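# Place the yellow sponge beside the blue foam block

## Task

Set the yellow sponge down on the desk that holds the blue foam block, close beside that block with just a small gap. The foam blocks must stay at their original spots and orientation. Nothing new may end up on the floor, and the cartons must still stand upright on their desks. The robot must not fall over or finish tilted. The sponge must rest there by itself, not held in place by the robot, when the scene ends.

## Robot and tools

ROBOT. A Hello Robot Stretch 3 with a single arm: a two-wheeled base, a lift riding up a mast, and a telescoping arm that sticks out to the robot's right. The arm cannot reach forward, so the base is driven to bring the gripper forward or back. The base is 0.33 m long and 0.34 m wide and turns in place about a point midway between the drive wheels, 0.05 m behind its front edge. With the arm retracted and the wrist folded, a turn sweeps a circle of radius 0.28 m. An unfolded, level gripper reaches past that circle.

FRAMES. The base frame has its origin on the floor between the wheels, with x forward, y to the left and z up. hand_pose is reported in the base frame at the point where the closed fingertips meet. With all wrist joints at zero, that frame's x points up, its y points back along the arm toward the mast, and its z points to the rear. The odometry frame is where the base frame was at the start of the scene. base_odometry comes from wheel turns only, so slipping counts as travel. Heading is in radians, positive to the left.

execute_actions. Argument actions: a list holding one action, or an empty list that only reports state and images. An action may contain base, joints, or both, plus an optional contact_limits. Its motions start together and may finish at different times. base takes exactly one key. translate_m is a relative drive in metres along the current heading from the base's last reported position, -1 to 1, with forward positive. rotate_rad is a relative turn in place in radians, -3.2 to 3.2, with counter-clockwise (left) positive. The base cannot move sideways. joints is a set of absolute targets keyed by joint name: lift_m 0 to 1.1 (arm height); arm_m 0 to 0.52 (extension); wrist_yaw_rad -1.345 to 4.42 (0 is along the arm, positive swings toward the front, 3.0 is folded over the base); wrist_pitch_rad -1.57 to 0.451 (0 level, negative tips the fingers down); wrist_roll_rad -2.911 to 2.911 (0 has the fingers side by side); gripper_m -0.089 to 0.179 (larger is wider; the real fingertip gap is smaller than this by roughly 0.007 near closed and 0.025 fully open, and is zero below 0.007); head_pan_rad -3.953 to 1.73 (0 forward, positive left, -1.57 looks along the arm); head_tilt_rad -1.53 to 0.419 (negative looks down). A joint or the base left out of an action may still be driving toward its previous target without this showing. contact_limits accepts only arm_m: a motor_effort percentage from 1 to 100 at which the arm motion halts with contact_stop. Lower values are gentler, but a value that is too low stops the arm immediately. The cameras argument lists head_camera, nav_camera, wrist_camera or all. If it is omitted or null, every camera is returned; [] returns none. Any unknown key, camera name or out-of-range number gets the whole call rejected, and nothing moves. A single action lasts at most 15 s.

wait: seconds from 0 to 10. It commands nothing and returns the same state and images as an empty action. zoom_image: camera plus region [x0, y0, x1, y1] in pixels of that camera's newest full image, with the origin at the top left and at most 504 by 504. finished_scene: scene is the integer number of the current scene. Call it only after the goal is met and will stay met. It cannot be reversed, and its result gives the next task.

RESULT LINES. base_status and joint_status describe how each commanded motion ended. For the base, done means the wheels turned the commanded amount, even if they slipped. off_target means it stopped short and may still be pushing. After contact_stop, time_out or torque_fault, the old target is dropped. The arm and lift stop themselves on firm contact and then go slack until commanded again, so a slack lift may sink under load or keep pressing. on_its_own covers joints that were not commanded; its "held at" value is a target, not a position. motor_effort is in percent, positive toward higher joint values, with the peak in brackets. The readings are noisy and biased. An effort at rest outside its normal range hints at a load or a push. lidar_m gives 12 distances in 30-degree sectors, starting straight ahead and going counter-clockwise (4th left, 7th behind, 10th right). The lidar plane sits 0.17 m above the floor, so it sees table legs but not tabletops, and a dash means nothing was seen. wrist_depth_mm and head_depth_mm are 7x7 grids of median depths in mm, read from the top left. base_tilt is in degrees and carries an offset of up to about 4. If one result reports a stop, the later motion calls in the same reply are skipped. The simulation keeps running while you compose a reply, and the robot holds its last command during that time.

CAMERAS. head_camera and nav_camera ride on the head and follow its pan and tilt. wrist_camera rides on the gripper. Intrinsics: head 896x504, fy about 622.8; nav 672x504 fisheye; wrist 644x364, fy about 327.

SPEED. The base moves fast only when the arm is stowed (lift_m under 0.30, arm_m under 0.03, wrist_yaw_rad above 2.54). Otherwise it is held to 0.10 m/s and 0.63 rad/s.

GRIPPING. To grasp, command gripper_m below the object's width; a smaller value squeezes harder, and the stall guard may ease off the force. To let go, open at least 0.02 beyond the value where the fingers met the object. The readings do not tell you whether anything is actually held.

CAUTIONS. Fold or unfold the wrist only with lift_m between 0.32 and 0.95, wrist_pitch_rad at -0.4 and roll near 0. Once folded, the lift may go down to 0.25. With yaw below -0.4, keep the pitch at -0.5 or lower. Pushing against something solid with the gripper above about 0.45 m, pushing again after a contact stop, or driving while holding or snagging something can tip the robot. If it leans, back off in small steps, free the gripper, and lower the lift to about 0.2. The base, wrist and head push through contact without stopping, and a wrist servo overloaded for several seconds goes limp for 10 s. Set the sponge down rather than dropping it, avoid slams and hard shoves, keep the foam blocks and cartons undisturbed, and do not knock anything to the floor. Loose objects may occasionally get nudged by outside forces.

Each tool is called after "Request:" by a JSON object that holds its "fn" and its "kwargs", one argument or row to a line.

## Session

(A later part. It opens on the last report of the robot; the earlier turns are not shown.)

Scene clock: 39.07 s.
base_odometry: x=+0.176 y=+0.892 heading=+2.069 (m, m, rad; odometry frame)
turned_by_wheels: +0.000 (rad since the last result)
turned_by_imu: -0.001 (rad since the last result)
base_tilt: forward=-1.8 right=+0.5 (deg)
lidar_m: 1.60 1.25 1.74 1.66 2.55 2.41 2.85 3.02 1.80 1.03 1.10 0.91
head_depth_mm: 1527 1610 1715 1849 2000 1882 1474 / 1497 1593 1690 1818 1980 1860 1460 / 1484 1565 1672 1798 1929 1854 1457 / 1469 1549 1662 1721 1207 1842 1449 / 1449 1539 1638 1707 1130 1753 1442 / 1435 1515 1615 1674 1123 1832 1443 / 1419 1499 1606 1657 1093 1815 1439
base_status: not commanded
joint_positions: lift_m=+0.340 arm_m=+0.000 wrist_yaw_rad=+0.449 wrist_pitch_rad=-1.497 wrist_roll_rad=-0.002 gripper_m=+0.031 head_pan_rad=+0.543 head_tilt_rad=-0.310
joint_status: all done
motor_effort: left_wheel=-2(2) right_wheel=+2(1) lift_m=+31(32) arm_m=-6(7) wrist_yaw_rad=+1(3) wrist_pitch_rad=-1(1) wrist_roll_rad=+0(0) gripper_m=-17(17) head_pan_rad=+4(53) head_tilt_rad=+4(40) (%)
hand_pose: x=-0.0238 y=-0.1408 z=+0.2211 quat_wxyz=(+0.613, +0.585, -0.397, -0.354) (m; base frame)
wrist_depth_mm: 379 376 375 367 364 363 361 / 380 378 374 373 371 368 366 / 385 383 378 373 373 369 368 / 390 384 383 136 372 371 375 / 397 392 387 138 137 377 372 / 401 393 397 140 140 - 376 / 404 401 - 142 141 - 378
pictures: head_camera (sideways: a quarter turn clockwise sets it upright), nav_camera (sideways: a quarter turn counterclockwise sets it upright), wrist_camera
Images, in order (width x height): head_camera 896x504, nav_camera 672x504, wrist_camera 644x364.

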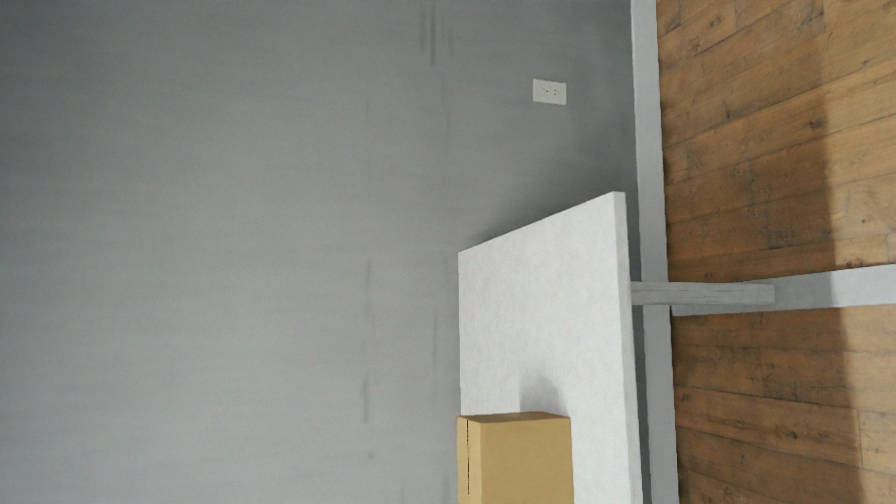

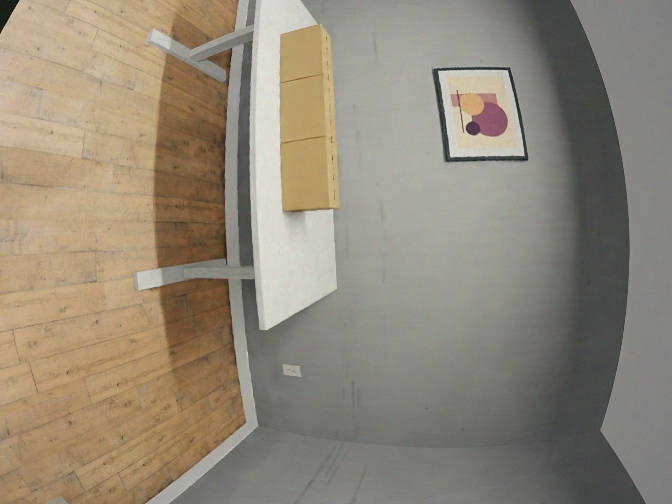

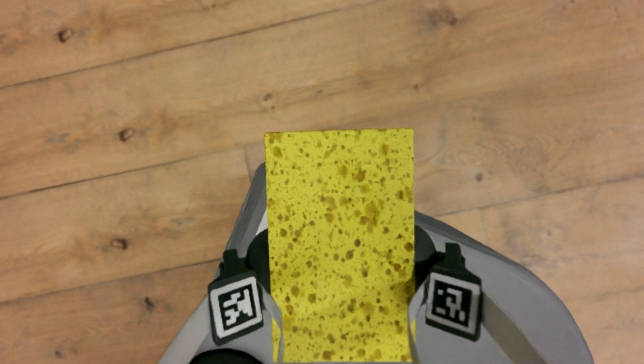

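Request:
{"fn": "execute_actions", "kwargs": {
  "actions": [
    {"joints":{"wrist_pitch_rad":-0.4,"wrist_yaw_rad":2.9,"head_pan_rad":1.5,"head_tilt_rad":-0.45}}
  ],
  "cameras": ["wrist_camera"]
}}

Request:
{"fn": "execute_actions", "kwargs": {
  "actions": [
    {"base":{"translate_m":1.0},"joints":{"lift_m":0.29}}
  ]
}}

Scene clock: 42.97 s.
base_odometry: x=+0.176 y=+0.892 heading=+2.069 (m, m, rad; odometry frame)
turned_by_wheels: +0.000 (rad since the last result)
turned_by_imu: +0.000 (rad since the last result)
base_tilt: forward=-1.8 right=+0.5 (deg)
lidar_m: 1.59 1.25 1.74 1.66 2.55 2.41 2.85 3.01 1.81 1.03 1.10 0.91
head_depth_mm: 1639 1723 1810 1183 1932 1628 1332 / 1782 1893 1946 1262 2098 1625 1325 / 1964 2089 2172 1408 2017 1614 1311 / 2187 2331 2497 1913 2003 1606 1309 / 2443 2653 2907 2735 2068 1592 1301 / 2444 2661 2882 2887 2045 1595 1302 / 2287 2437 2646 2730 2033 1577 1290
base_status: not commanded
joint_positions: lift_m=+0.340 arm_m=+0.000 wrist_yaw_rad=+2.897 wrist_pitch_rad=-0.423 wrist_roll_rad=-0.002 gripper_m=+0.031 head_pan_rad=+1.493 head_tilt_rad=-0.444
joint_status: all done
motor_effort: left_wheel=-2(2) right_wheel=+1(2) lift_m=+31(31) arm_m=-6(6) wrist_yaw_rad=+3(4) wrist_pitch_rad=+7(6) wrist_roll_rad=+0(0) gripper_m=-17(18) head_pan_rad=+4(54) head_tilt_rad=-3(15) (%)
hand_pose: x=+0.0330 y=+0.0718 z=+0.3513 quat_wxyz=(+0.232, +0.703, +0.063, +0.669) (m; base frame)
wrist_depth_mm: - - - - - - - / - - - - - - - / - - - - - - - / 930 - 891 137 784 842 797 / 727 - 716 138 138 663 662 / 603 585 - 140 138 575 556 / 527 518 - 142 140 477 484
pictures: wrist_camera
Images, in order (width x height): wrist_camera 644x364.

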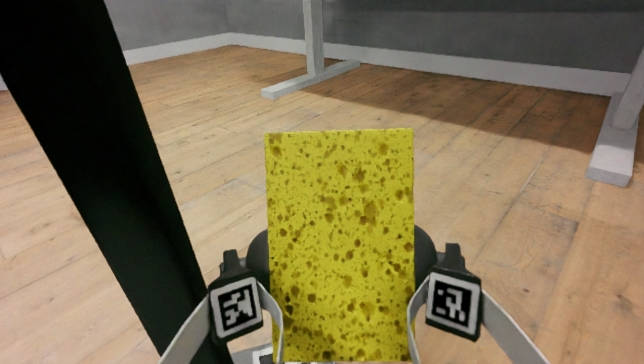

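Scene clock: 48.43 s.
base_odometry: x=-0.302 y=+1.770 heading=+2.069 (m, m, rad; odometry frame)
turned_by_wheels: +0.000 (rad since the last result)
turned_by_imu: -0.002 (rad since the last result)
base_tilt: forward=-1.8 right=+0.6 (deg)
lidar_m: 0.85 0.87 0.89 0.62 2.71 2.78 3.83 3.40 0.68 0.68 0.64 0.65
head_depth_mm: 814 863 915 976 1013 1122 1204 / 891 947 1010 1085 937 1245 1285 / 980 1046 1126 1184 932 794 1284 / 1076 1172 1275 1296 923 716 991 / 1195 1336 1474 1294 914 715 631 / 1374 1540 1706 1281 900 709 581 / 1633 1838 1981 877 835 704 578
base_status: done
joint_positions: lift_m=+0.290 arm_m=+0.000 wrist_yaw_rad=+2.898 wrist_pitch_rad=-0.421 wrist_roll_rad=-0.002 gripper_m=+0.031 head_pan_rad=+1.493 head_tilt_rad=-0.444
joint_status: all done
motor_effort: left_wheel=-2(8) right_wheel=+1(7) lift_m=+18(28) arm_m=-6(5) wrist_yaw_rad=+2(3) wrist_pitch_rad=+6(6) wrist_roll_rad=+0(1) gripper_m=-17(17) head_pan_rad=+4(4) head_tilt_rad=-3(3) (%)
hand_pose: x=+0.0328 y=+0.0720 z=+0.3022 quat_wxyz=(+0.231, +0.703, +0.063, +0.669) (m; base frame)
wrist_depth_mm: - - - - 859 743 646 / - - - - 946 786 671 / - - - 689 935 825 697 / 857 - 764 136 690 733 723 / 671 - 604 138 138 602 596 / 552 532 - 140 139 508 501 / 477 483 - 141 141 433 435
pictures: head_camera (sideways: a quarter turn clockwise sets it upright), nav_camera (sideways: a quarter turn counterclockwise sets it upright), wrist_camera
Images, in order (width x height): head_camera 896x504, nav_camera 672x504, wrist_camera 644x364.

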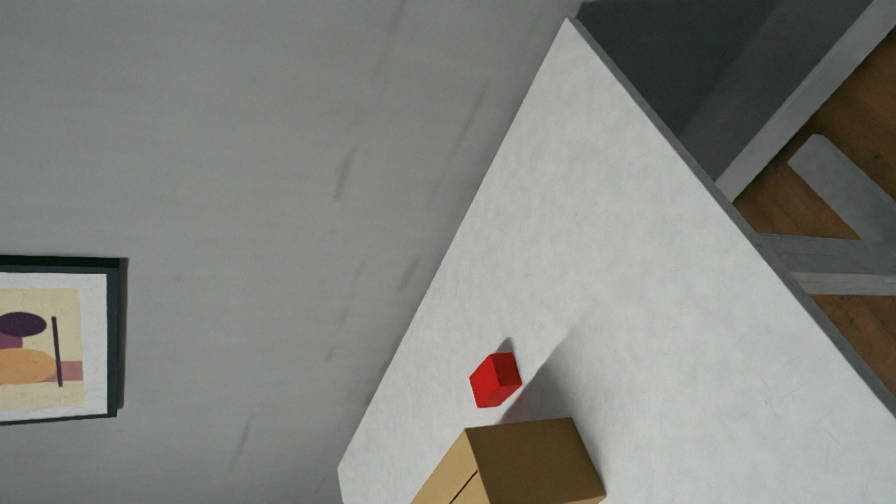

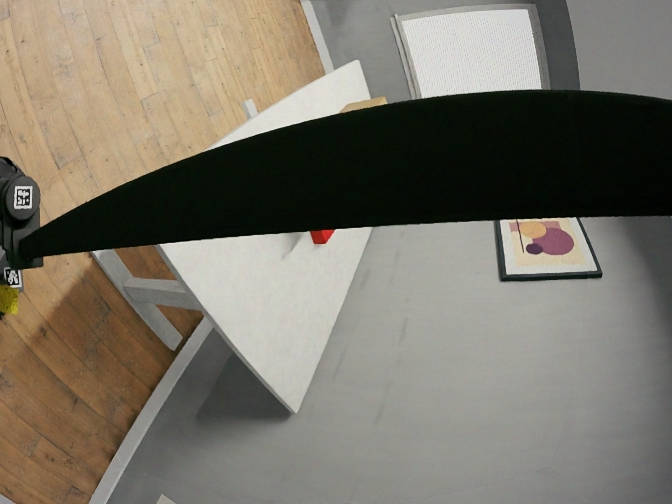

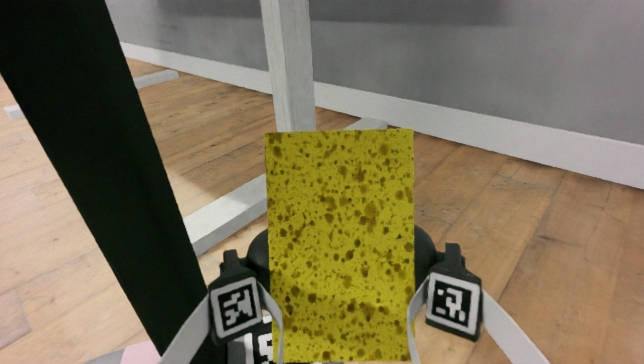

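Request:
{"fn": "execute_actions", "kwargs": {
  "actions": [
    {"base":{"translate_m":-0.9},"joints":{"head_pan_rad":0,"head_tilt_rad":-0.5}}
  ],
  "cameras": []
}}

Request:
{"fn": "execute_actions", "kwargs": {
  "actions": [
    {"base":{"rotate_rad":-2.29}}
  ],
  "cameras": ["nav_camera"]
}}

Request:
{"fn": "execute_actions", "kwargs": {
  "actions": [
    {"base":{"translate_m":1.0}}
  ],
  "cameras": ["nav_camera","head_camera"]
}}

Scene clock: 54.40 s.
base_odometry: x=+0.128 y=+0.979 heading=+2.069 (m, m, rad; odometry frame)
turned_by_wheels: +0.000 (rad since the last result)
turned_by_imu: +0.000 (rad since the last result)
base_tilt: forward=-1.8 right=+0.5 (deg)
lidar_m: 1.52 1.16 1.65 1.65 2.15 2.28 2.94 2.67 1.71 1.03 0.83 1.17
head_depth_mm: 1148 1216 1290 1384 1479 1506 1284 / 1271 1351 1456 1556 1670 1556 1276 / 1416 1525 1649 1791 1877 1537 1272 / 1601 1723 1910 2096 1943 1521 1267 / 1579 1721 1886 2123 1914 1525 1263 / 1479 1609 1739 1930 1935 1525 1251 / 1388 1496 1631 1779 1860 1510 1259
base_status: done
joint_positions: lift_m=+0.290 arm_m=+0.000 wrist_yaw_rad=+2.898 wrist_pitch_rad=-0.421 wrist_roll_rad=-0.002 gripper_m=+0.031 head_pan_rad=+0.007 head_tilt_rad=-0.495
joint_status: all done
motor_effort: left_wheel=-2(10) right_wheel=+2(4) lift_m=+19(18) arm_m=-6(5) wrist_yaw_rad=+2(2) wrist_pitch_rad=+6(6) wrist_roll_rad=+0(0) gripper_m=-17(18) head_pan_rad=-5(55) head_tilt_rad=-2(8) (%)
hand_pose: x=+0.0328 y=+0.0720 z=+0.3022 quat_wxyz=(+0.231, +0.703, +0.063, +0.669) (m; base frame)
wrist_depth_mm: - - - - - - - / - - - - - - - / - - - - - 963 893 / 857 - 793 137 698 731 741 / 686 - 637 138 138 606 597 / 553 527 - 139 138 509 508 / 469 477 - 141 141 440 433
pictures: none
No camera images: the call's "cameras" was empty. Leave "cameras" out to get every camera's image.

Scene clock: 57.10 s.
base_odometry: x=+0.128 y=+0.979 heading=-0.221 (m, m, rad; odometry frame)
turned_by_wheels: -2.290 (rad since the last result)
turned_by_imu: -2.269 (rad since the last result)
base_tilt: forward=-1.7 right=+0.5 (deg)
lidar_m: 2.30 1.03 1.09 0.84 1.32 1.17 1.16 1.65 2.60 2.07 2.29 2.67
head_depth_mm: 2537 2737 3003 2745 1996 1553 1288 / 2583 2776 3034 2684 1966 1553 1282 / 2640 2876 3186 2702 1950 1547 1276 / 2717 2943 3230 2661 1949 1534 1268 / 2767 3018 3296 2637 1939 1522 1261 / 2465 2614 2770 2567 1931 1517 1268 / 1941 2034 2152 2234 1916 1471 1256
base_status: done
joint_positions: lift_m=+0.290 arm_m=+0.000 wrist_yaw_rad=+2.898 wrist_pitch_rad=-0.421 wrist_roll_rad=-0.002 gripper_m=+0.031 head_pan_rad=+0.007 head_tilt_rad=-0.495
joint_status: not commanded
motor_effort: left_wheel=+2(11) right_wheel=-2(6) lift_m=+18(18) arm_m=-6(6) wrist_yaw_rad=+3(3) wrist_pitch_rad=+6(6) wrist_roll_rad=+0(0) gripper_m=-17(17) head_pan_rad=-4(4) head_tilt_rad=-3(2) (%)
hand_pose: x=+0.0328 y=+0.0720 z=+0.3022 quat_wxyz=(+0.231, +0.703, +0.063, +0.669) (m; base frame)
wrist_depth_mm: - - - - - - - / - - - - - - - / - - - 893 892 897 954 / 853 - 797 136 687 738 732 / 672 - 647 138 138 609 595 / 554 530 - 140 139 510 494 / 471 479 - 141 141 424 427
pictures: nav_camera (sideways: a quarter turn counterclockwise sets it upright)
Images, in order (width x height): nav_camera 672x504.

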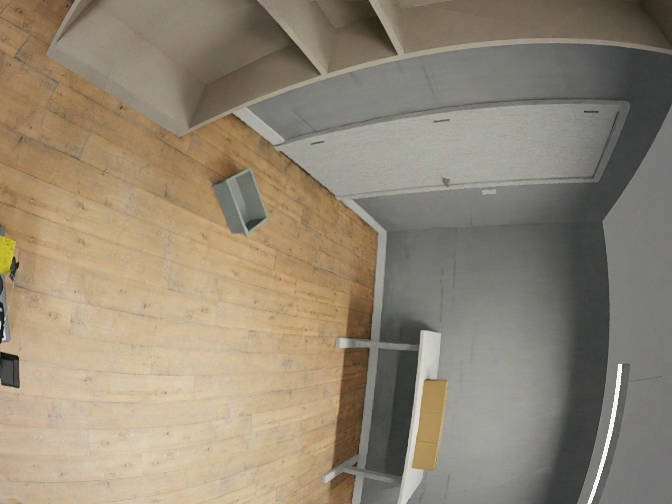

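Scene clock: 62.13 s.
base_odometry: x=+1.104 y=+0.761 heading=-0.221 (m, m, rad; odometry frame)
turned_by_wheels: +0.000 (rad since the last result)
turned_by_imu: -0.001 (rad since the last result)
base_tilt: forward=-1.8 right=+0.4 (deg)
lidar_m: 1.82 1.02 0.90 0.65 0.65 1.24 2.15 2.55 2.13 2.23 2.26 1.73
head_depth_mm: 1748 1894 1951 1910 1957 1546 1289 / 1778 1922 2105 2339 1966 1560 1279 / 1798 1991 2165 2368 1950 1542 1274 / 1850 2015 2213 2409 1942 1532 1271 / 1872 2065 2264 2440 1936 1533 1264 / 1864 2008 2157 2291 1909 1514 1261 / 1558 1622 1699 1798 1784 1517 1252
base_status: done
joint_positions: lift_m=+0.290 arm_m=+0.000 wrist_yaw_rad=+2.898 wrist_pitch_rad=-0.421 wrist_roll_rad=-0.002 gripper_m=+0.031 head_pan_rad=+0.007 head_tilt_rad=-0.495
joint_status: not commanded
motor_effort: left_wheel=+2(9) right_wheel=-1(4) lift_m=+18(18) arm_m=-6(6) wrist_yaw_rad=+2(1) wrist_pitch_rad=+6(6) wrist_roll_rad=+0(0) gripper_m=-17(16) head_pan_rad=-4(4) head_tilt_rad=-2(2) (%)
hand_pose: x=+0.0328 y=+0.0720 z=+0.3022 quat_wxyz=(+0.231, +0.703, +0.063, +0.669) (m; base frame)
wrist_depth_mm: - 633 840 845 860 839 822 / - 659 881 905 893 904 872 / 882 670 934 944 943 942 941 / 751 - 782 137 541 750 725 / 672 - 640 138 138 559 594 / 557 529 - 140 139 509 505 / 474 478 - 141 141 436 430
pictures: head_camera (sideways: a quarter turn clockwise sets it upright), nav_camera (sideways: a quarter turn counterclockwise sets it upright)
Images, in order (width x height): head_camera 896x504, nav_camera 672x504.

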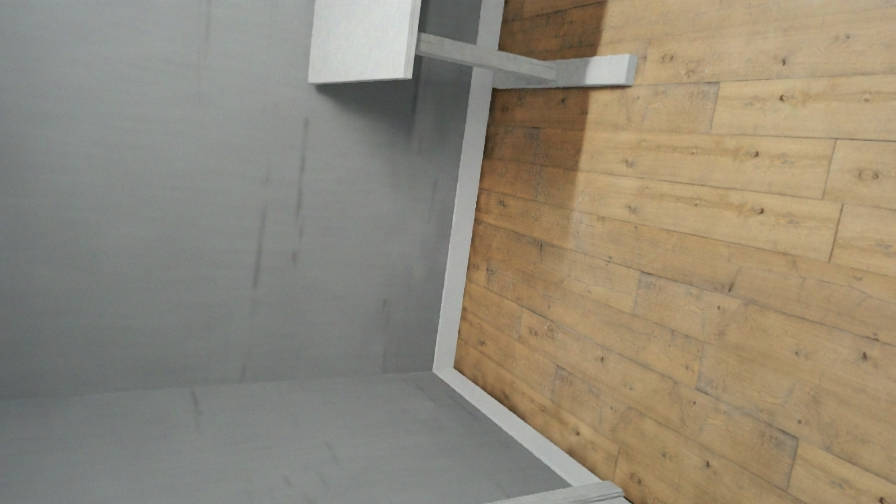

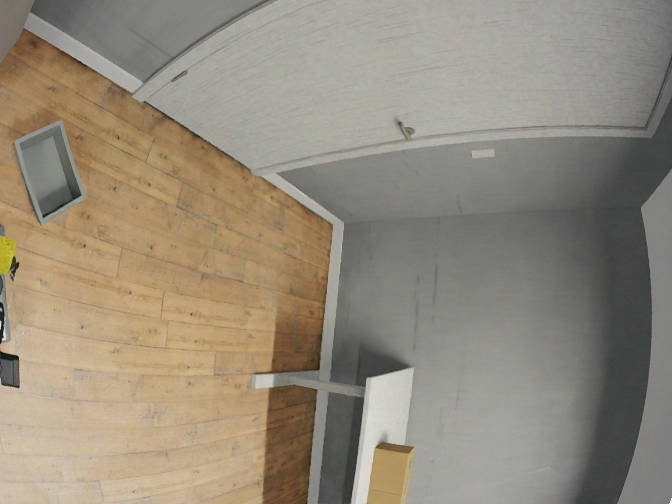

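Request:
{"fn": "execute_actions", "kwargs": {
  "actions": [
    {"base":{"translate_m":1.0},"joints":{"head_pan_rad":-1.3}}
  ],
  "cameras": ["nav_camera","head_camera"]
}}

Scene clock: 67.57 s.
base_odometry: x=+2.079 y=+0.542 heading=-0.220 (m, m, rad; odometry frame)
turned_by_wheels: +0.000 (rad since the last result)
turned_by_imu: -0.002 (rad since the last result)
base_tilt: forward=-2.0 right=+0.7 (deg)
lidar_m: 1.18 0.75 0.63 0.63 0.72 1.28 3.12 3.18 2.60 1.89 0.89 1.18
head_depth_mm: 2560 2786 3005 2756 1993 1553 1287 / 2703 2889 3079 2713 1964 1550 1284 / 2694 2977 1566 2329 1933 1542 1273 / 2180 2416 1344 1188 1868 1531 1271 / 1826 1980 1845 1057 972 1527 1266 / 1573 1696 1700 1054 853 1477 1221 / 1376 1473 1541 1151 848 1395 1226
base_status: done
joint_positions: lift_m=+0.290 arm_m=+0.000 wrist_yaw_rad=+2.898 wrist_pitch_rad=-0.421 wrist_roll_rad=-0.002 gripper_m=+0.031 head_pan_rad=-1.293 head_tilt_rad=-0.495
joint_status: all done
motor_effort: left_wheel=+1(8) right_wheel=-1(3) lift_m=+18(19) arm_m=-6(6) wrist_yaw_rad=+1(2) wrist_pitch_rad=+6(6) wrist_roll_rad=+0(0) gripper_m=-18(17) head_pan_rad=-4(57) head_tilt_rad=-2(2) (%)
hand_pose: x=+0.0328 y=+0.0720 z=+0.3022 quat_wxyz=(+0.231, +0.703, +0.063, +0.669) (m; base frame)
wrist_depth_mm: - 600 606 592 601 609 635 / - 651 642 653 645 692 673 / 735 715 704 694 688 749 748 / 778 - 776 137 680 736 732 / 665 - 646 138 138 605 590 / 557 528 - 139 139 509 506 / 466 484 - 142 141 431 434
pictures: head_camera (sideways: a quarter turn clockwise sets it upright), nav_camera (sideways: a quarter turn counterclockwise sets it upright)
Images, in order (width x height): head_camera 896x504, nav_camera 672x504.

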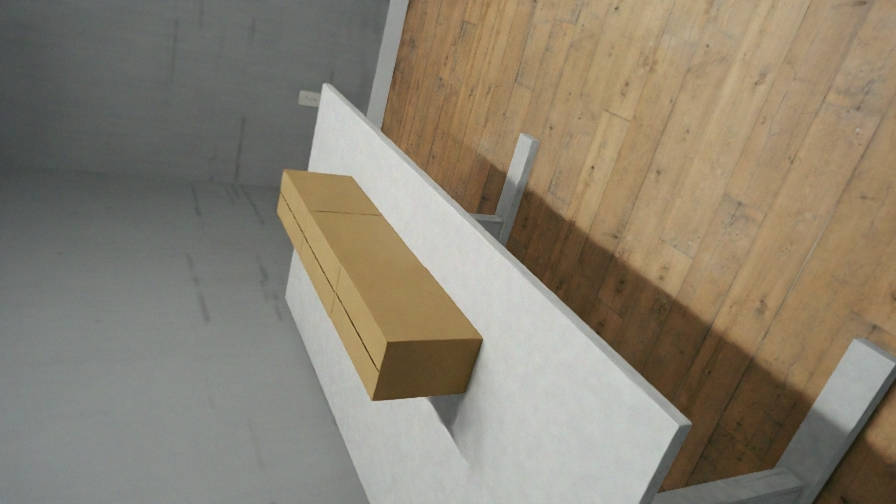

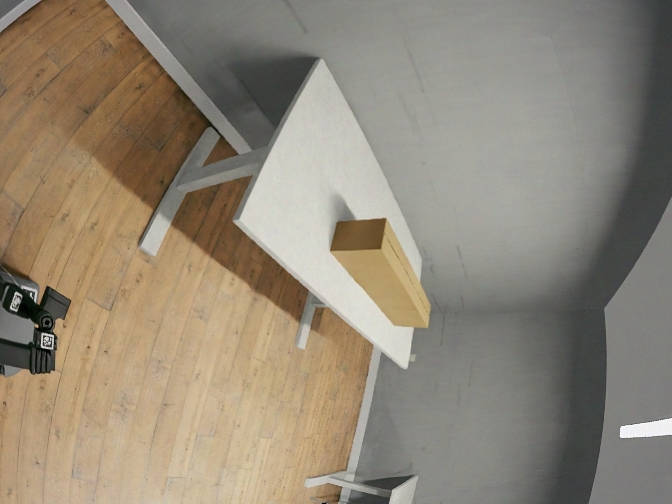

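Request:
{"fn": "execute_actions", "kwargs": {
  "actions": [
    {"base":{"translate_m":0.55},"joints":{"head_pan_rad":-1.8,"head_tilt_rad":-0.45}}
  ],
  "cameras": ["nav_camera","head_camera"]
}}

Scene clock: 71.53 s.
base_odometry: x=+2.616 y=+0.422 heading=-0.220 (m, m, rad; odometry frame)
turned_by_wheels: +0.000 (rad since the last result)
turned_by_imu: -0.001 (rad since the last result)
base_tilt: forward=-2.1 right=+0.7 (deg)
lidar_m: 0.65 0.59 0.51 0.51 0.56 0.97 3.67 2.98 2.93 0.67 0.76 0.65
head_depth_mm: 2793 3029 3242 2894 2084 1611 1316 / 2760 3001 3272 2872 2073 1596 1316 / 2793 2998 3314 2863 1895 786 1300 / 2749 2990 3145 1201 908 752 1298 / 2747 2980 1733 994 901 750 1288 / 2713 2918 2686 1247 895 745 1224 / 2080 2084 1868 1234 893 741 1164
base_status: done
joint_positions: lift_m=+0.290 arm_m=+0.000 wrist_yaw_rad=+2.898 wrist_pitch_rad=-0.421 wrist_roll_rad=-0.002 gripper_m=+0.031 head_pan_rad=-1.793 head_tilt_rad=-0.458
joint_status: all done
motor_effort: left_wheel=+2(10) right_wheel=-2(4) lift_m=+18(18) arm_m=-6(6) wrist_yaw_rad=+2(3) wrist_pitch_rad=+6(6) wrist_roll_rad=+0(0) gripper_m=-17(18) head_pan_rad=-5(40) head_tilt_rad=+3(7) (%)
hand_pose: x=+0.0328 y=+0.0720 z=+0.3022 quat_wxyz=(+0.231, +0.703, +0.063, +0.669) (m; base frame)
wrist_depth_mm: - 488 491 497 494 496 496 / - 527 535 536 539 544 543 / - 578 585 569 576 578 586 / 623 - 621 136 616 620 628 / 653 - 636 138 138 614 585 / 554 524 - 139 139 512 504 / 470 483 - 142 141 435 439
pictures: head_camera (sideways: a quarter turn clockwise sets it upright), nav_camera (sideways: a quarter turn counterclockwise sets it upright)
Images, in order (width x height): head_camera 896x504, nav_camera 672x504.

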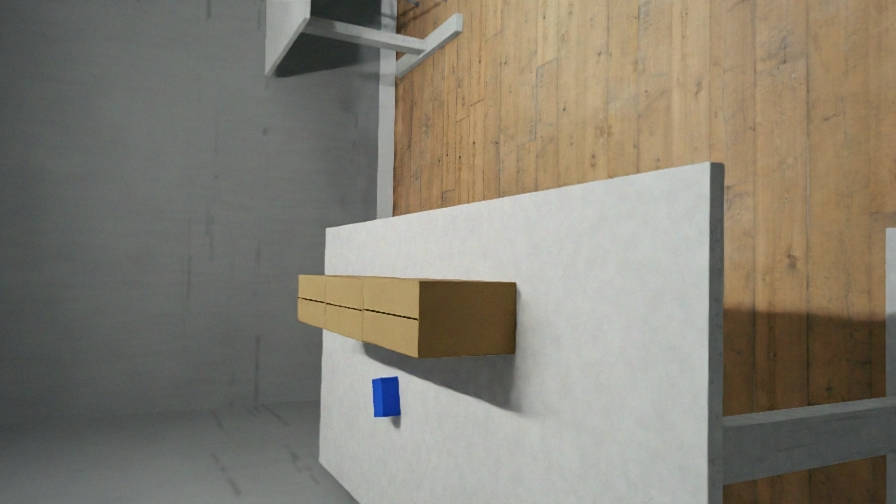

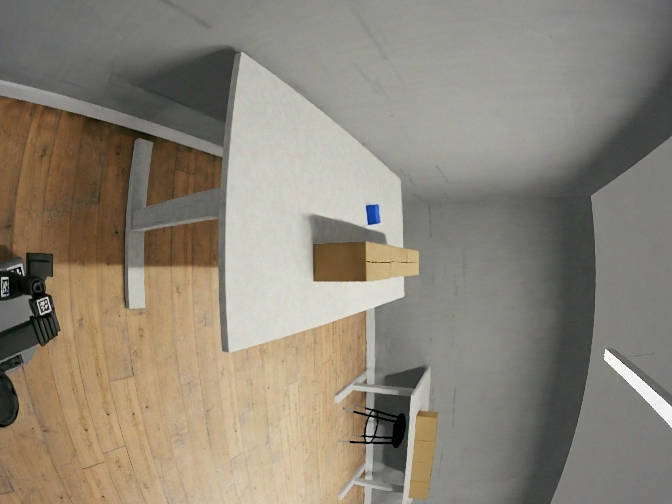

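Request:
{"fn": "execute_actions", "kwargs": {
  "actions": [
    {"base":{"translate_m":-0.6}}
  ],
  "cameras": []
}}

Request:
{"fn": "execute_actions", "kwargs": {
  "actions": [
    {"base":{"rotate_rad":1.58},"joints":{"head_pan_rad":-2.3,"head_tilt_rad":-0.8}}
  ],
  "cameras": []
}}

Request:
{"fn": "execute_actions", "kwargs": {
  "actions": [
    {"base":{"translate_m":-0.5}}
  ],
  "cameras": ["nav_camera","head_camera"]
}}

Scene clock: 78.10 s.
base_odometry: x=+2.031 y=+0.553 heading=-0.220 (m, m, rad; odometry frame)
turned_by_wheels: +0.000 (rad since the last result)
turned_by_imu: +0.000 (rad since the last result)
base_tilt: forward=-1.8 right=+0.6 (deg)
lidar_m: 1.23 0.77 0.64 0.64 0.74 1.29 3.07 3.13 2.57 1.90 0.93 0.98
head_depth_mm: 2615 2857 2535 2957 2105 1600 1313 / 2628 2854 2980 2760 2068 1592 1310 / 2610 2854 3093 2873 2057 1592 1294 / 2607 2865 3122 2862 2026 1579 1296 / 2607 2814 3134 2862 2016 1567 1300 / 2643 2857 3064 2798 1999 1558 1291 / 2612 2822 2996 2482 2005 1557 1286
base_status: done
joint_positions: lift_m=+0.290 arm_m=+0.000 wrist_yaw_rad=+2.898 wrist_pitch_rad=-0.421 wrist_roll_rad=-0.002 gripper_m=+0.031 head_pan_rad=-1.793 head_tilt_rad=-0.458
joint_status: not commanded
motor_effort: left_wheel=+2(6) right_wheel=-1(7) lift_m=+18(18) arm_m=-7(6) wrist_yaw_rad=+1(2) wrist_pitch_rad=+6(6) wrist_roll_rad=+0(0) gripper_m=-17(16) head_pan_rad=-5(5) head_tilt_rad=+3(3) (%)
hand_pose: x=+0.0328 y=+0.0720 z=+0.3022 quat_wxyz=(+0.231, +0.703, +0.063, +0.669) (m; base frame)
wrist_depth_mm: - 618 612 619 612 632 624 / - 663 662 663 662 674 664 / 765 707 721 695 689 743 730 / 779 - 771 136 692 763 708 / 663 - 645 139 138 602 589 / 548 532 - 140 138 504 500 / 468 479 - 141 141 433 436
pictures: none
No camera images: the call's "cameras" was empty. Leave "cameras" out to get every camera's image.

Scene clock: 80.47 s.
base_odometry: x=+2.031 y=+0.553 heading=+1.360 (m, m, rad; odometry frame)
turned_by_wheels: +1.580 (rad since the last result)
turned_by_imu: +1.563 (rad since the last result)
base_tilt: forward=-1.7 right=+0.6 (deg)
lidar_m: 0.64 0.74 1.29 3.45 3.13 2.56 1.90 0.93 1.23 1.23 0.76 0.64
head_depth_mm: 1458 986 968 1767 1525 1296 1136 / 1373 1319 986 1676 1501 1295 1128 / 1295 1300 980 861 1490 1285 1134 / 1216 1284 1005 1602 1490 1278 1142 / 1160 1237 1527 1720 1478 1272 1138 / 1098 1232 1448 1655 1467 1269 1117 / 1048 1178 1358 1594 1456 1262 1110
base_status: done
joint_positions: lift_m=+0.290 arm_m=+0.000 wrist_yaw_rad=+2.898 wrist_pitch_rad=-0.421 wrist_roll_rad=-0.002 gripper_m=+0.031 head_pan_rad=-2.293 head_tilt_rad=-0.791
joint_status: all done
motor_effort: left_wheel=-2(7) right_wheel=+1(8) lift_m=+18(18) arm_m=-6(6) wrist_yaw_rad=+2(2) wrist_pitch_rad=+6(6) wrist_roll_rad=+0(0) gripper_m=-17(17) head_pan_rad=-4(42) head_tilt_rad=-4(24) (%)
hand_pose: x=+0.0328 y=+0.0720 z=+0.3022 quat_wxyz=(+0.231, +0.703, +0.063, +0.669) (m; base frame)
wrist_depth_mm: - - - - - - 784 / - - - - - - 791 / - - - 820 883 941 796 / 834 - 796 137 696 757 693 / 663 - 649 138 138 595 600 / 555 530 - 140 138 520 504 / 476 479 - 141 141 431 434
pictures: none
No camera images: the call's "cameras" was empty. Leave "cameras" out to get every camera's image.

Scene clock: 83.80 s.
base_odometry: x=+1.926 y=+0.064 heading=+1.360 (m, m, rad; odometry frame)
turned_by_wheels: +0.000 (rad since the last result)
turned_by_imu: +0.000 (rad since the last result)
base_tilt: forward=-1.8 right=+0.4 (deg)
lidar_m: 1.12 1.29 2.18 3.37 2.22 2.17 1.41 1.27 0.65 1.10 1.27 1.12
head_depth_mm: 1313 1335 769 801 1514 1294 1137 / 1226 1308 728 789 1472 1285 1131 / 1150 1246 692 748 1399 1287 1127 / 1091 1207 686 739 686 1281 1138 / 1029 1153 960 777 651 1275 1138 / 983 1107 956 771 646 1211 1104 / 932 1052 954 767 642 1187 1112
base_status: done
joint_positions: lift_m=+0.290 arm_m=+0.000 wrist_yaw_rad=+2.898 wrist_pitch_rad=-0.421 wrist_roll_rad=-0.002 gripper_m=+0.031 head_pan_rad=-2.293 head_tilt_rad=-0.791
joint_status: not commanded
motor_effort: left_wheel=-2(11) right_wheel=+2(4) lift_m=+18(18) arm_m=-6(6) wrist_yaw_rad=+2(2) wrist_pitch_rad=+6(6) wrist_roll_rad=+0(0) gripper_m=-17(17) head_pan_rad=-4(4) head_tilt_rad=-4(3) (%)
hand_pose: x=+0.0328 y=+0.0720 z=+0.3022 quat_wxyz=(+0.231, +0.703, +0.063, +0.669) (m; base frame)
wrist_depth_mm: - - - - - - - / - - - - - - - / - - - - - 929 900 / 833 - 804 137 702 739 726 / 672 - 632 138 137 595 595 / 559 527 - 140 139 506 501 / 469 479 - 141 141 438 436
pictures: head_camera (sideways: a quarter turn clockwise sets it upright), nav_camera (sideways: a quarter turn counterclockwise sets it upright)
Images, in order (width x height): head_camera 896x504, nav_camera 672x504.

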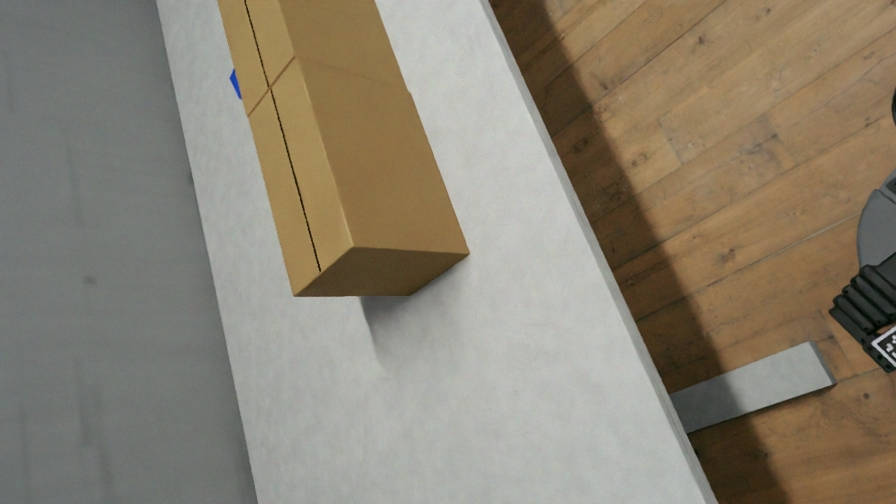

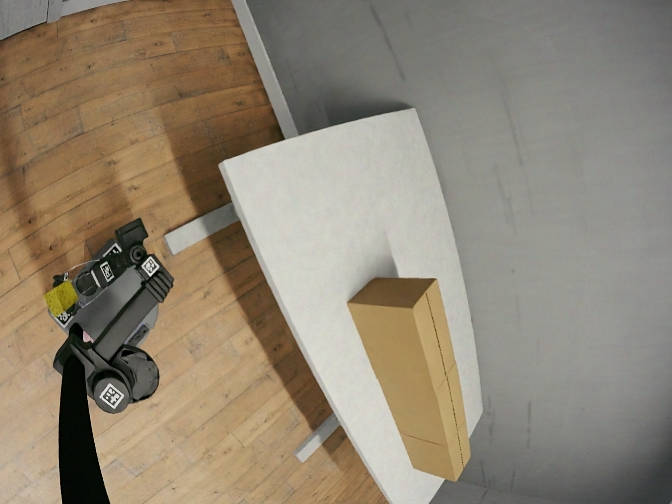

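Request:
{"fn": "execute_actions", "kwargs": {
  "actions": [
    {"base":{"rotate_rad":-0.06},"joints":{"lift_m":0.8}}
  ],
  "cameras": ["nav_camera"]
}}

Request:
{"fn": "execute_actions", "kwargs": {
  "actions": [
    {"base":{"translate_m":-0.96},"joints":{"lift_m":0.94,"wrist_yaw_rad":1.57,"head_pan_rad":-1.6,"head_tilt_rad":-0.9}}
  ]
}}

Scene clock: 89.90 s.
base_odometry: x=+1.926 y=+0.064 heading=+1.300 (m, m, rad; odometry frame)
turned_by_wheels: -0.060 (rad since the last result)
turned_by_imu: -0.060 (rad since the last result)
base_tilt: forward=-1.9 right=+0.6 (deg)
lidar_m: 1.12 1.26 1.60 3.17 2.86 2.16 1.44 1.32 0.66 0.65 1.23 1.12
head_depth_mm: 1400 1326 839 845 1519 1295 1161 / 1299 1316 757 795 1507 1297 - / 1203 1300 716 766 1423 1336 - / 1132 1230 675 731 685 - 1121 / 1062 1171 877 755 682 - 1118 / 1007 1113 955 770 661 - 1105 / 948 1064 947 767 643 - -
base_status: done
joint_positions: lift_m=+0.800 arm_m=+0.000 wrist_yaw_rad=+2.898 wrist_pitch_rad=-0.421 wrist_roll_rad=-0.002 gripper_m=+0.031 head_pan_rad=-2.293 head_tilt_rad=-0.791
joint_status: all done
motor_effort: left_wheel=+1(7) right_wheel=-1(5) lift_m=+31(31) arm_m=-5(6) wrist_yaw_rad=+2(0) wrist_pitch_rad=+6(6) wrist_roll_rad=+0(0) gripper_m=-18(18) head_pan_rad=-4(4) head_tilt_rad=-4(4) (%)
hand_pose: x=+0.0328 y=+0.0720 z=+0.8117 quat_wxyz=(+0.231, +0.703, +0.063, +0.669) (m; base frame)
wrist_depth_mm: - - - - - - - / - - - - - - - / - - - - - - - / - - - 137 - - - / - - - 138 138 - - / - - - 140 139 - - / - - 973 141 141 936 936
pictures: nav_camera (sideways: a quarter turn counterclockwise sets it upright)
Images, in order (width x height): nav_camera 672x504.

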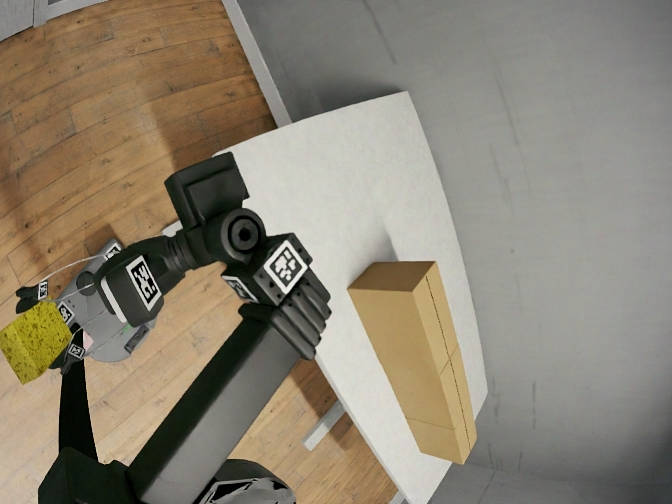

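Scene clock: 100.73 s.
base_odometry: x=+1.669 y=-0.861 heading=+1.300 (m, m, rad; odometry frame)
turned_by_wheels: +0.000 (rad since the last result)
turned_by_imu: +0.000 (rad since the last result)
base_tilt: forward=-1.7 right=+0.7 (deg)
lidar_m: 2.05 2.34 3.48 3.34 1.45 1.67 1.66 0.54 0.56 0.91 1.02 0.99
head_depth_mm: 768 887 901 - 601 549 504 / 776 907 915 - 597 546 502 / 790 923 881 - - 542 497 / 800 936 851 - - 538 498 / 811 947 843 481 - 524 505 / 821 942 838 479 463 517 1062 / 834 957 830 477 - 515 1074
base_status: done
joint_positions: lift_m=+0.940 arm_m=+0.000 wrist_yaw_rad=+1.573 wrist_pitch_rad=-0.421 wrist_roll_rad=-0.002 gripper_m=+0.031 head_pan_rad=-1.607 head_tilt_rad=-0.889
joint_status: all done
motor_effort: left_wheel=+2(3) right_wheel=-1(4) lift_m=+32(34) arm_m=-6(6) wrist_yaw_rad=-2(2) wrist_pitch_rad=+5(6) wrist_roll_rad=+0(0) gripper_m=-18(19) head_pan_rad=+4(48) head_tilt_rad=-5(13) (%)
hand_pose: x=+0.2027 y=-0.1449 z=+0.9517 quat_wxyz=(+0.594, +0.593, -0.383, +0.386) (m; base frame)
wrist_depth_mm: - - - - - - - / - - - - - - - / - - - - 826 447 416 / - - - 137 584 390 305 / - - - 138 138 376 249 / - - - 140 138 342 221 / - - - 141 140 340 213
pictures: head_camera (sideways: a quarter turn clockwise sets it upright), nav_camera (sideways: a quarter turn counterclockwise sets it upright), wrist_camera
Images, in order (width x height): head_camera 896x504, nav_camera 672x504, wrist_camera 644x364.

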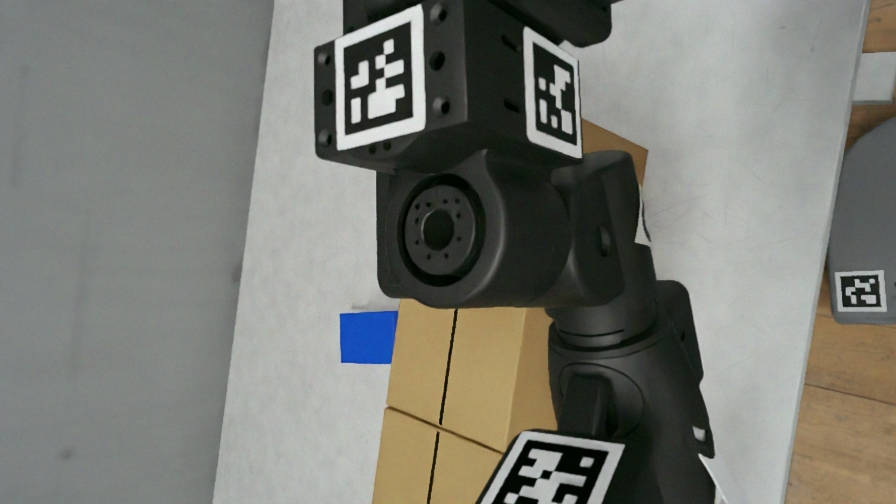

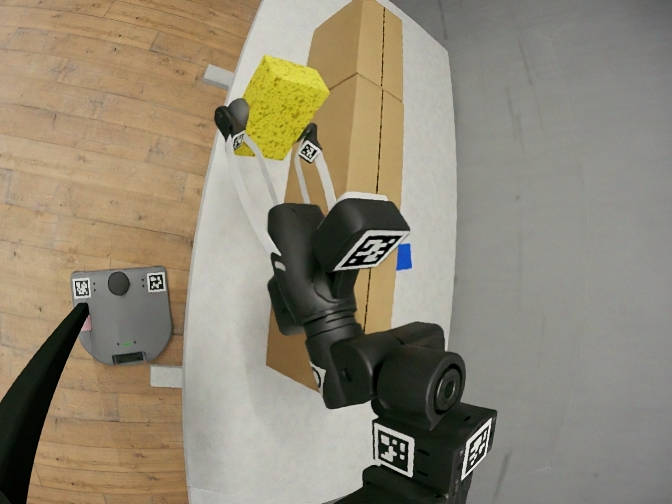

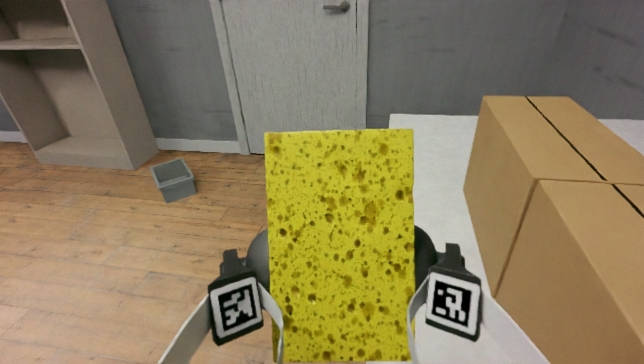

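Request:
{"fn": "execute_actions", "kwargs": {
  "actions": [
    {"joints":{"lift_m":1.095,"wrist_pitch_rad":-1.5,"arm_m":0.08}}
  ],
  "cameras": ["wrist_camera"]
}}

Request:
{"fn": "execute_actions", "kwargs": {
  "actions": [
    {"joints":{"arm_m":0.46}}
  ]
}}

Scene clock: 103.60 s.
base_odometry: x=+1.669 y=-0.861 heading=+1.300 (m, m, rad; odometry frame)
turned_by_wheels: +0.000 (rad since the last result)
turned_by_imu: +0.000 (rad since the last result)
base_tilt: forward=-1.8 right=+0.6 (deg)
lidar_m: 2.05 2.33 3.51 3.34 1.45 1.67 1.66 0.54 0.56 0.90 1.02 1.00
head_depth_mm: 788 880 868 726 625 548 504 / - - 820 694 597 546 503 / - - - 488 479 542 497 / - - 849 347 541 540 498 / 823 904 821 482 340 538 505 / 824 913 795 478 537 535 1059 / 836 955 809 476 549 533 1075
base_status: not commanded
joint_positions: lift_m=+1.095 arm_m=+0.080 wrist_yaw_rad=+1.572 wrist_pitch_rad=-1.496 wrist_roll_rad=-0.002 gripper_m=+0.031 head_pan_rad=-1.607 head_tilt_rad=-0.889
joint_status: all done
motor_effort: left_wheel=+1(1) right_wheel=-1(1) lift_m=+30(32) arm_m=+7(7) wrist_yaw_rad=-3(2) wrist_pitch_rad=-2(6) wrist_roll_rad=+0(0) gripper_m=-17(18) head_pan_rad=+4(4) head_tilt_rad=-5(6) (%)
hand_pose: x=-0.0262 y=-0.2248 z=+0.9761 quat_wxyz=(+0.707, +0.706, -0.025, +0.027) (m; base frame)
wrist_depth_mm: - - - 403 269 227 224 / - - - 407 253 229 390 / - - - 412 233 230 357 / - - 419 137 234 233 405 / - - - 138 137 235 406 / - - - 139 139 238 418 / - - 428 141 141 243 413
pictures: wrist_camera
Images, in order (width x height): wrist_camera 644x364.

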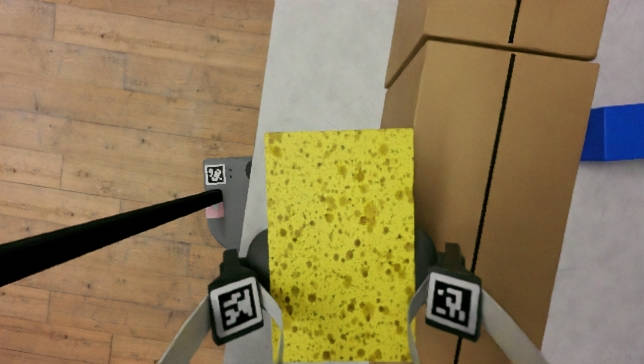

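Scene clock: 107.60 s.
base_odometry: x=+1.669 y=-0.861 heading=+1.300 (m, m, rad; odometry frame)
turned_by_wheels: +0.000 (rad since the last result)
turned_by_imu: +0.000 (rad since the last result)
base_tilt: forward=-1.8 right=+0.4 (deg)
lidar_m: 2.05 2.34 3.49 3.34 1.45 1.66 1.66 0.54 0.56 0.91 1.02 1.00
head_depth_mm: 768 893 869 729 626 550 504 / 779 903 863 691 597 546 502 / 791 920 861 488 484 542 496 / 808 922 852 485 500 541 497 / 812 580 843 482 518 538 505 / 826 942 837 478 536 534 1062 / 835 959 830 475 548 532 1072
base_status: not commanded
joint_positions: lift_m=+1.095 arm_m=+0.460 wrist_yaw_rad=+1.572 wrist_pitch_rad=-1.496 wrist_roll_rad=-0.002 gripper_m=+0.031 head_pan_rad=-1.607 head_tilt_rad=-0.889
joint_status: all done
motor_effort: left_wheel=+2(1) right_wheel=-1(1) lift_m=+31(31) arm_m=+6(8) wrist_yaw_rad=-1(3) wrist_pitch_rad=-2(2) wrist_roll_rad=+0(0) gripper_m=-18(17) head_pan_rad=+4(4) head_tilt_rad=-5(5) (%)
hand_pose: x=-0.0262 y=-0.6048 z=+0.9761 quat_wxyz=(+0.707, +0.706, -0.025, +0.027) (m; base frame)
wrist_depth_mm: 237 310 403 402 400 396 398 / 236 325 409 408 402 394 399 / 242 329 410 365 403 401 399 / 246 346 412 136 409 406 401 / 251 355 423 138 137 412 390 / 261 371 428 140 139 412 384 / 268 438 433 141 141 417 371
pictures: head_camera (sideways: a quarter turn clockwise sets it upright), nav_camera (sideways: a quarter turn counterclockwise sets it upright), wrist_camera
Images, in order (width x height): head_camera 896x504, nav_camera 672x504, wrist_camera 644x364.

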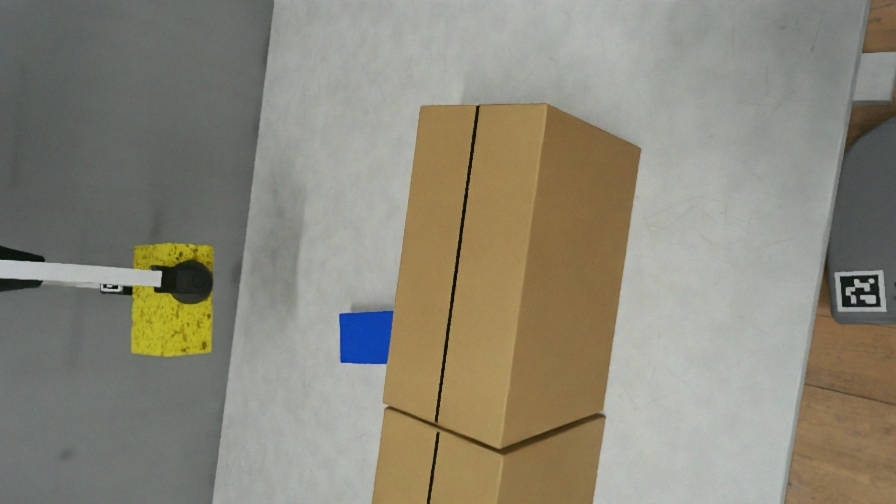

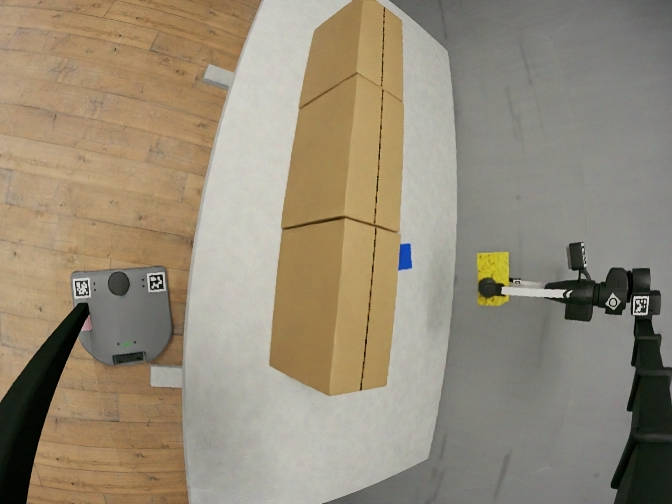

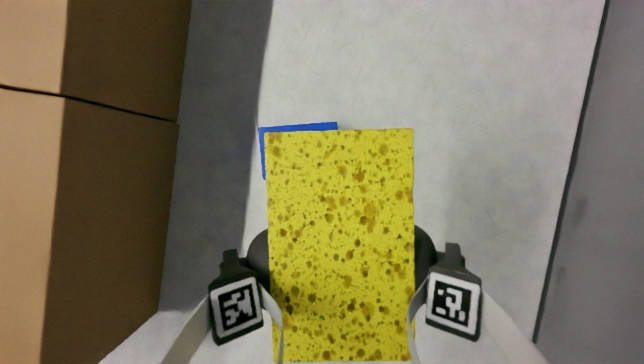

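Request:
{"fn": "execute_actions", "kwargs": {
  "actions": [
    {"base":{"rotate_rad":-0.09},"joints":{"arm_m":0.425,"wrist_yaw_rad":1.73,"lift_m":0.96}}
  ],
  "cameras": ["wrist_camera","head_camera"]
}}

Scene clock: 110.50 s.
base_odometry: x=+1.669 y=-0.861 heading=+1.210 (m, m, rad; odometry frame)
turned_by_wheels: -0.090 (rad since the last result)
turned_by_imu: -0.089 (rad since the last result)
base_tilt: forward=-1.8 right=+0.6 (deg)
lidar_m: 2.05 2.22 2.93 3.32 1.48 1.45 1.66 1.16 0.54 0.91 0.98 0.99
head_depth_mm: - - - 719 615 550 513 / - 948 853 722 621 545 509 / 808 930 858 487 496 542 499 / - 952 808 484 500 540 497 / 807 947 779 481 505 537 502 / 803 938 837 478 511 535 1047 / 804 930 830 475 511 532 1058
base_status: done
joint_positions: lift_m=+0.960 arm_m=+0.425 wrist_yaw_rad=+1.727 wrist_pitch_rad=-1.497 wrist_roll_rad=-0.002 gripper_m=+0.031 head_pan_rad=-1.607 head_tilt_rad=-0.889
joint_status: all done
motor_effort: left_wheel=+2(7) right_wheel=-1(7) lift_m=+18(26) arm_m=-6(7) wrist_yaw_rad=+3(4) wrist_pitch_rad=-1(2) wrist_roll_rad=+0(0) gripper_m=-17(17) head_pan_rad=+4(4) head_tilt_rad=-6(4) (%)
hand_pose: x=-0.0264 y=-0.5714 z=+0.8417 quat_wxyz=(+0.703, +0.706, +0.030, +0.081) (m; base frame)
wrist_depth_mm: 188 255 276 269 270 269 266 / 196 267 281 231 271 273 269 / 203 280 282 231 273 274 271 / 209 287 282 136 277 276 275 / 222 291 287 138 137 279 278 / 229 292 286 140 139 282 279 / 251 294 292 141 141 286 281
pictures: head_camera (sideways: a quarter turn clockwise sets it upright), wrist_camera
Images, in order (width x height): head_camera 896x504, wrist_camera 644x364.

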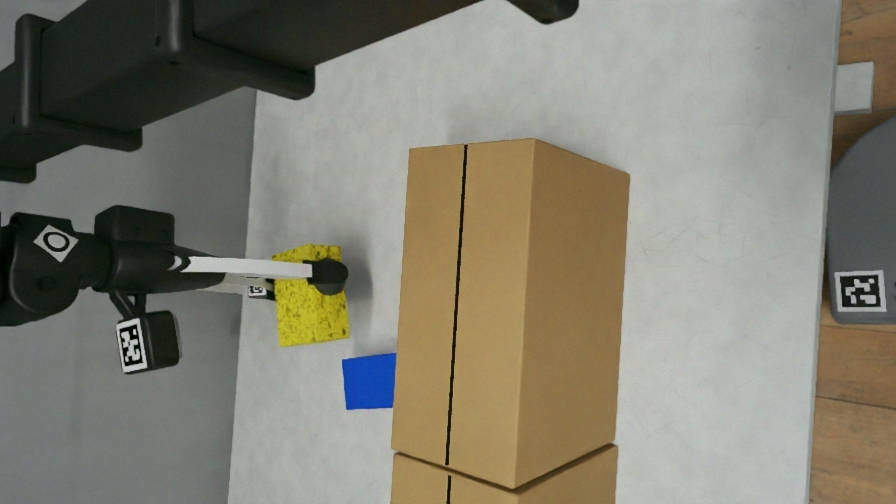

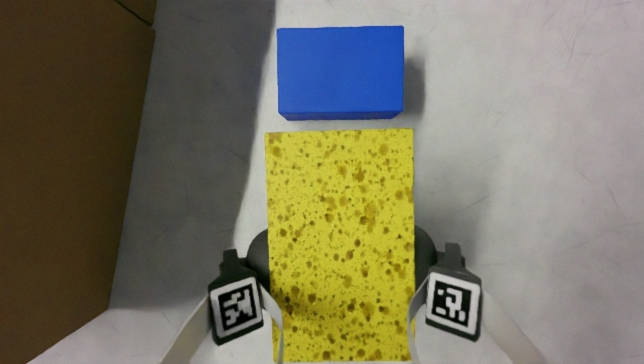

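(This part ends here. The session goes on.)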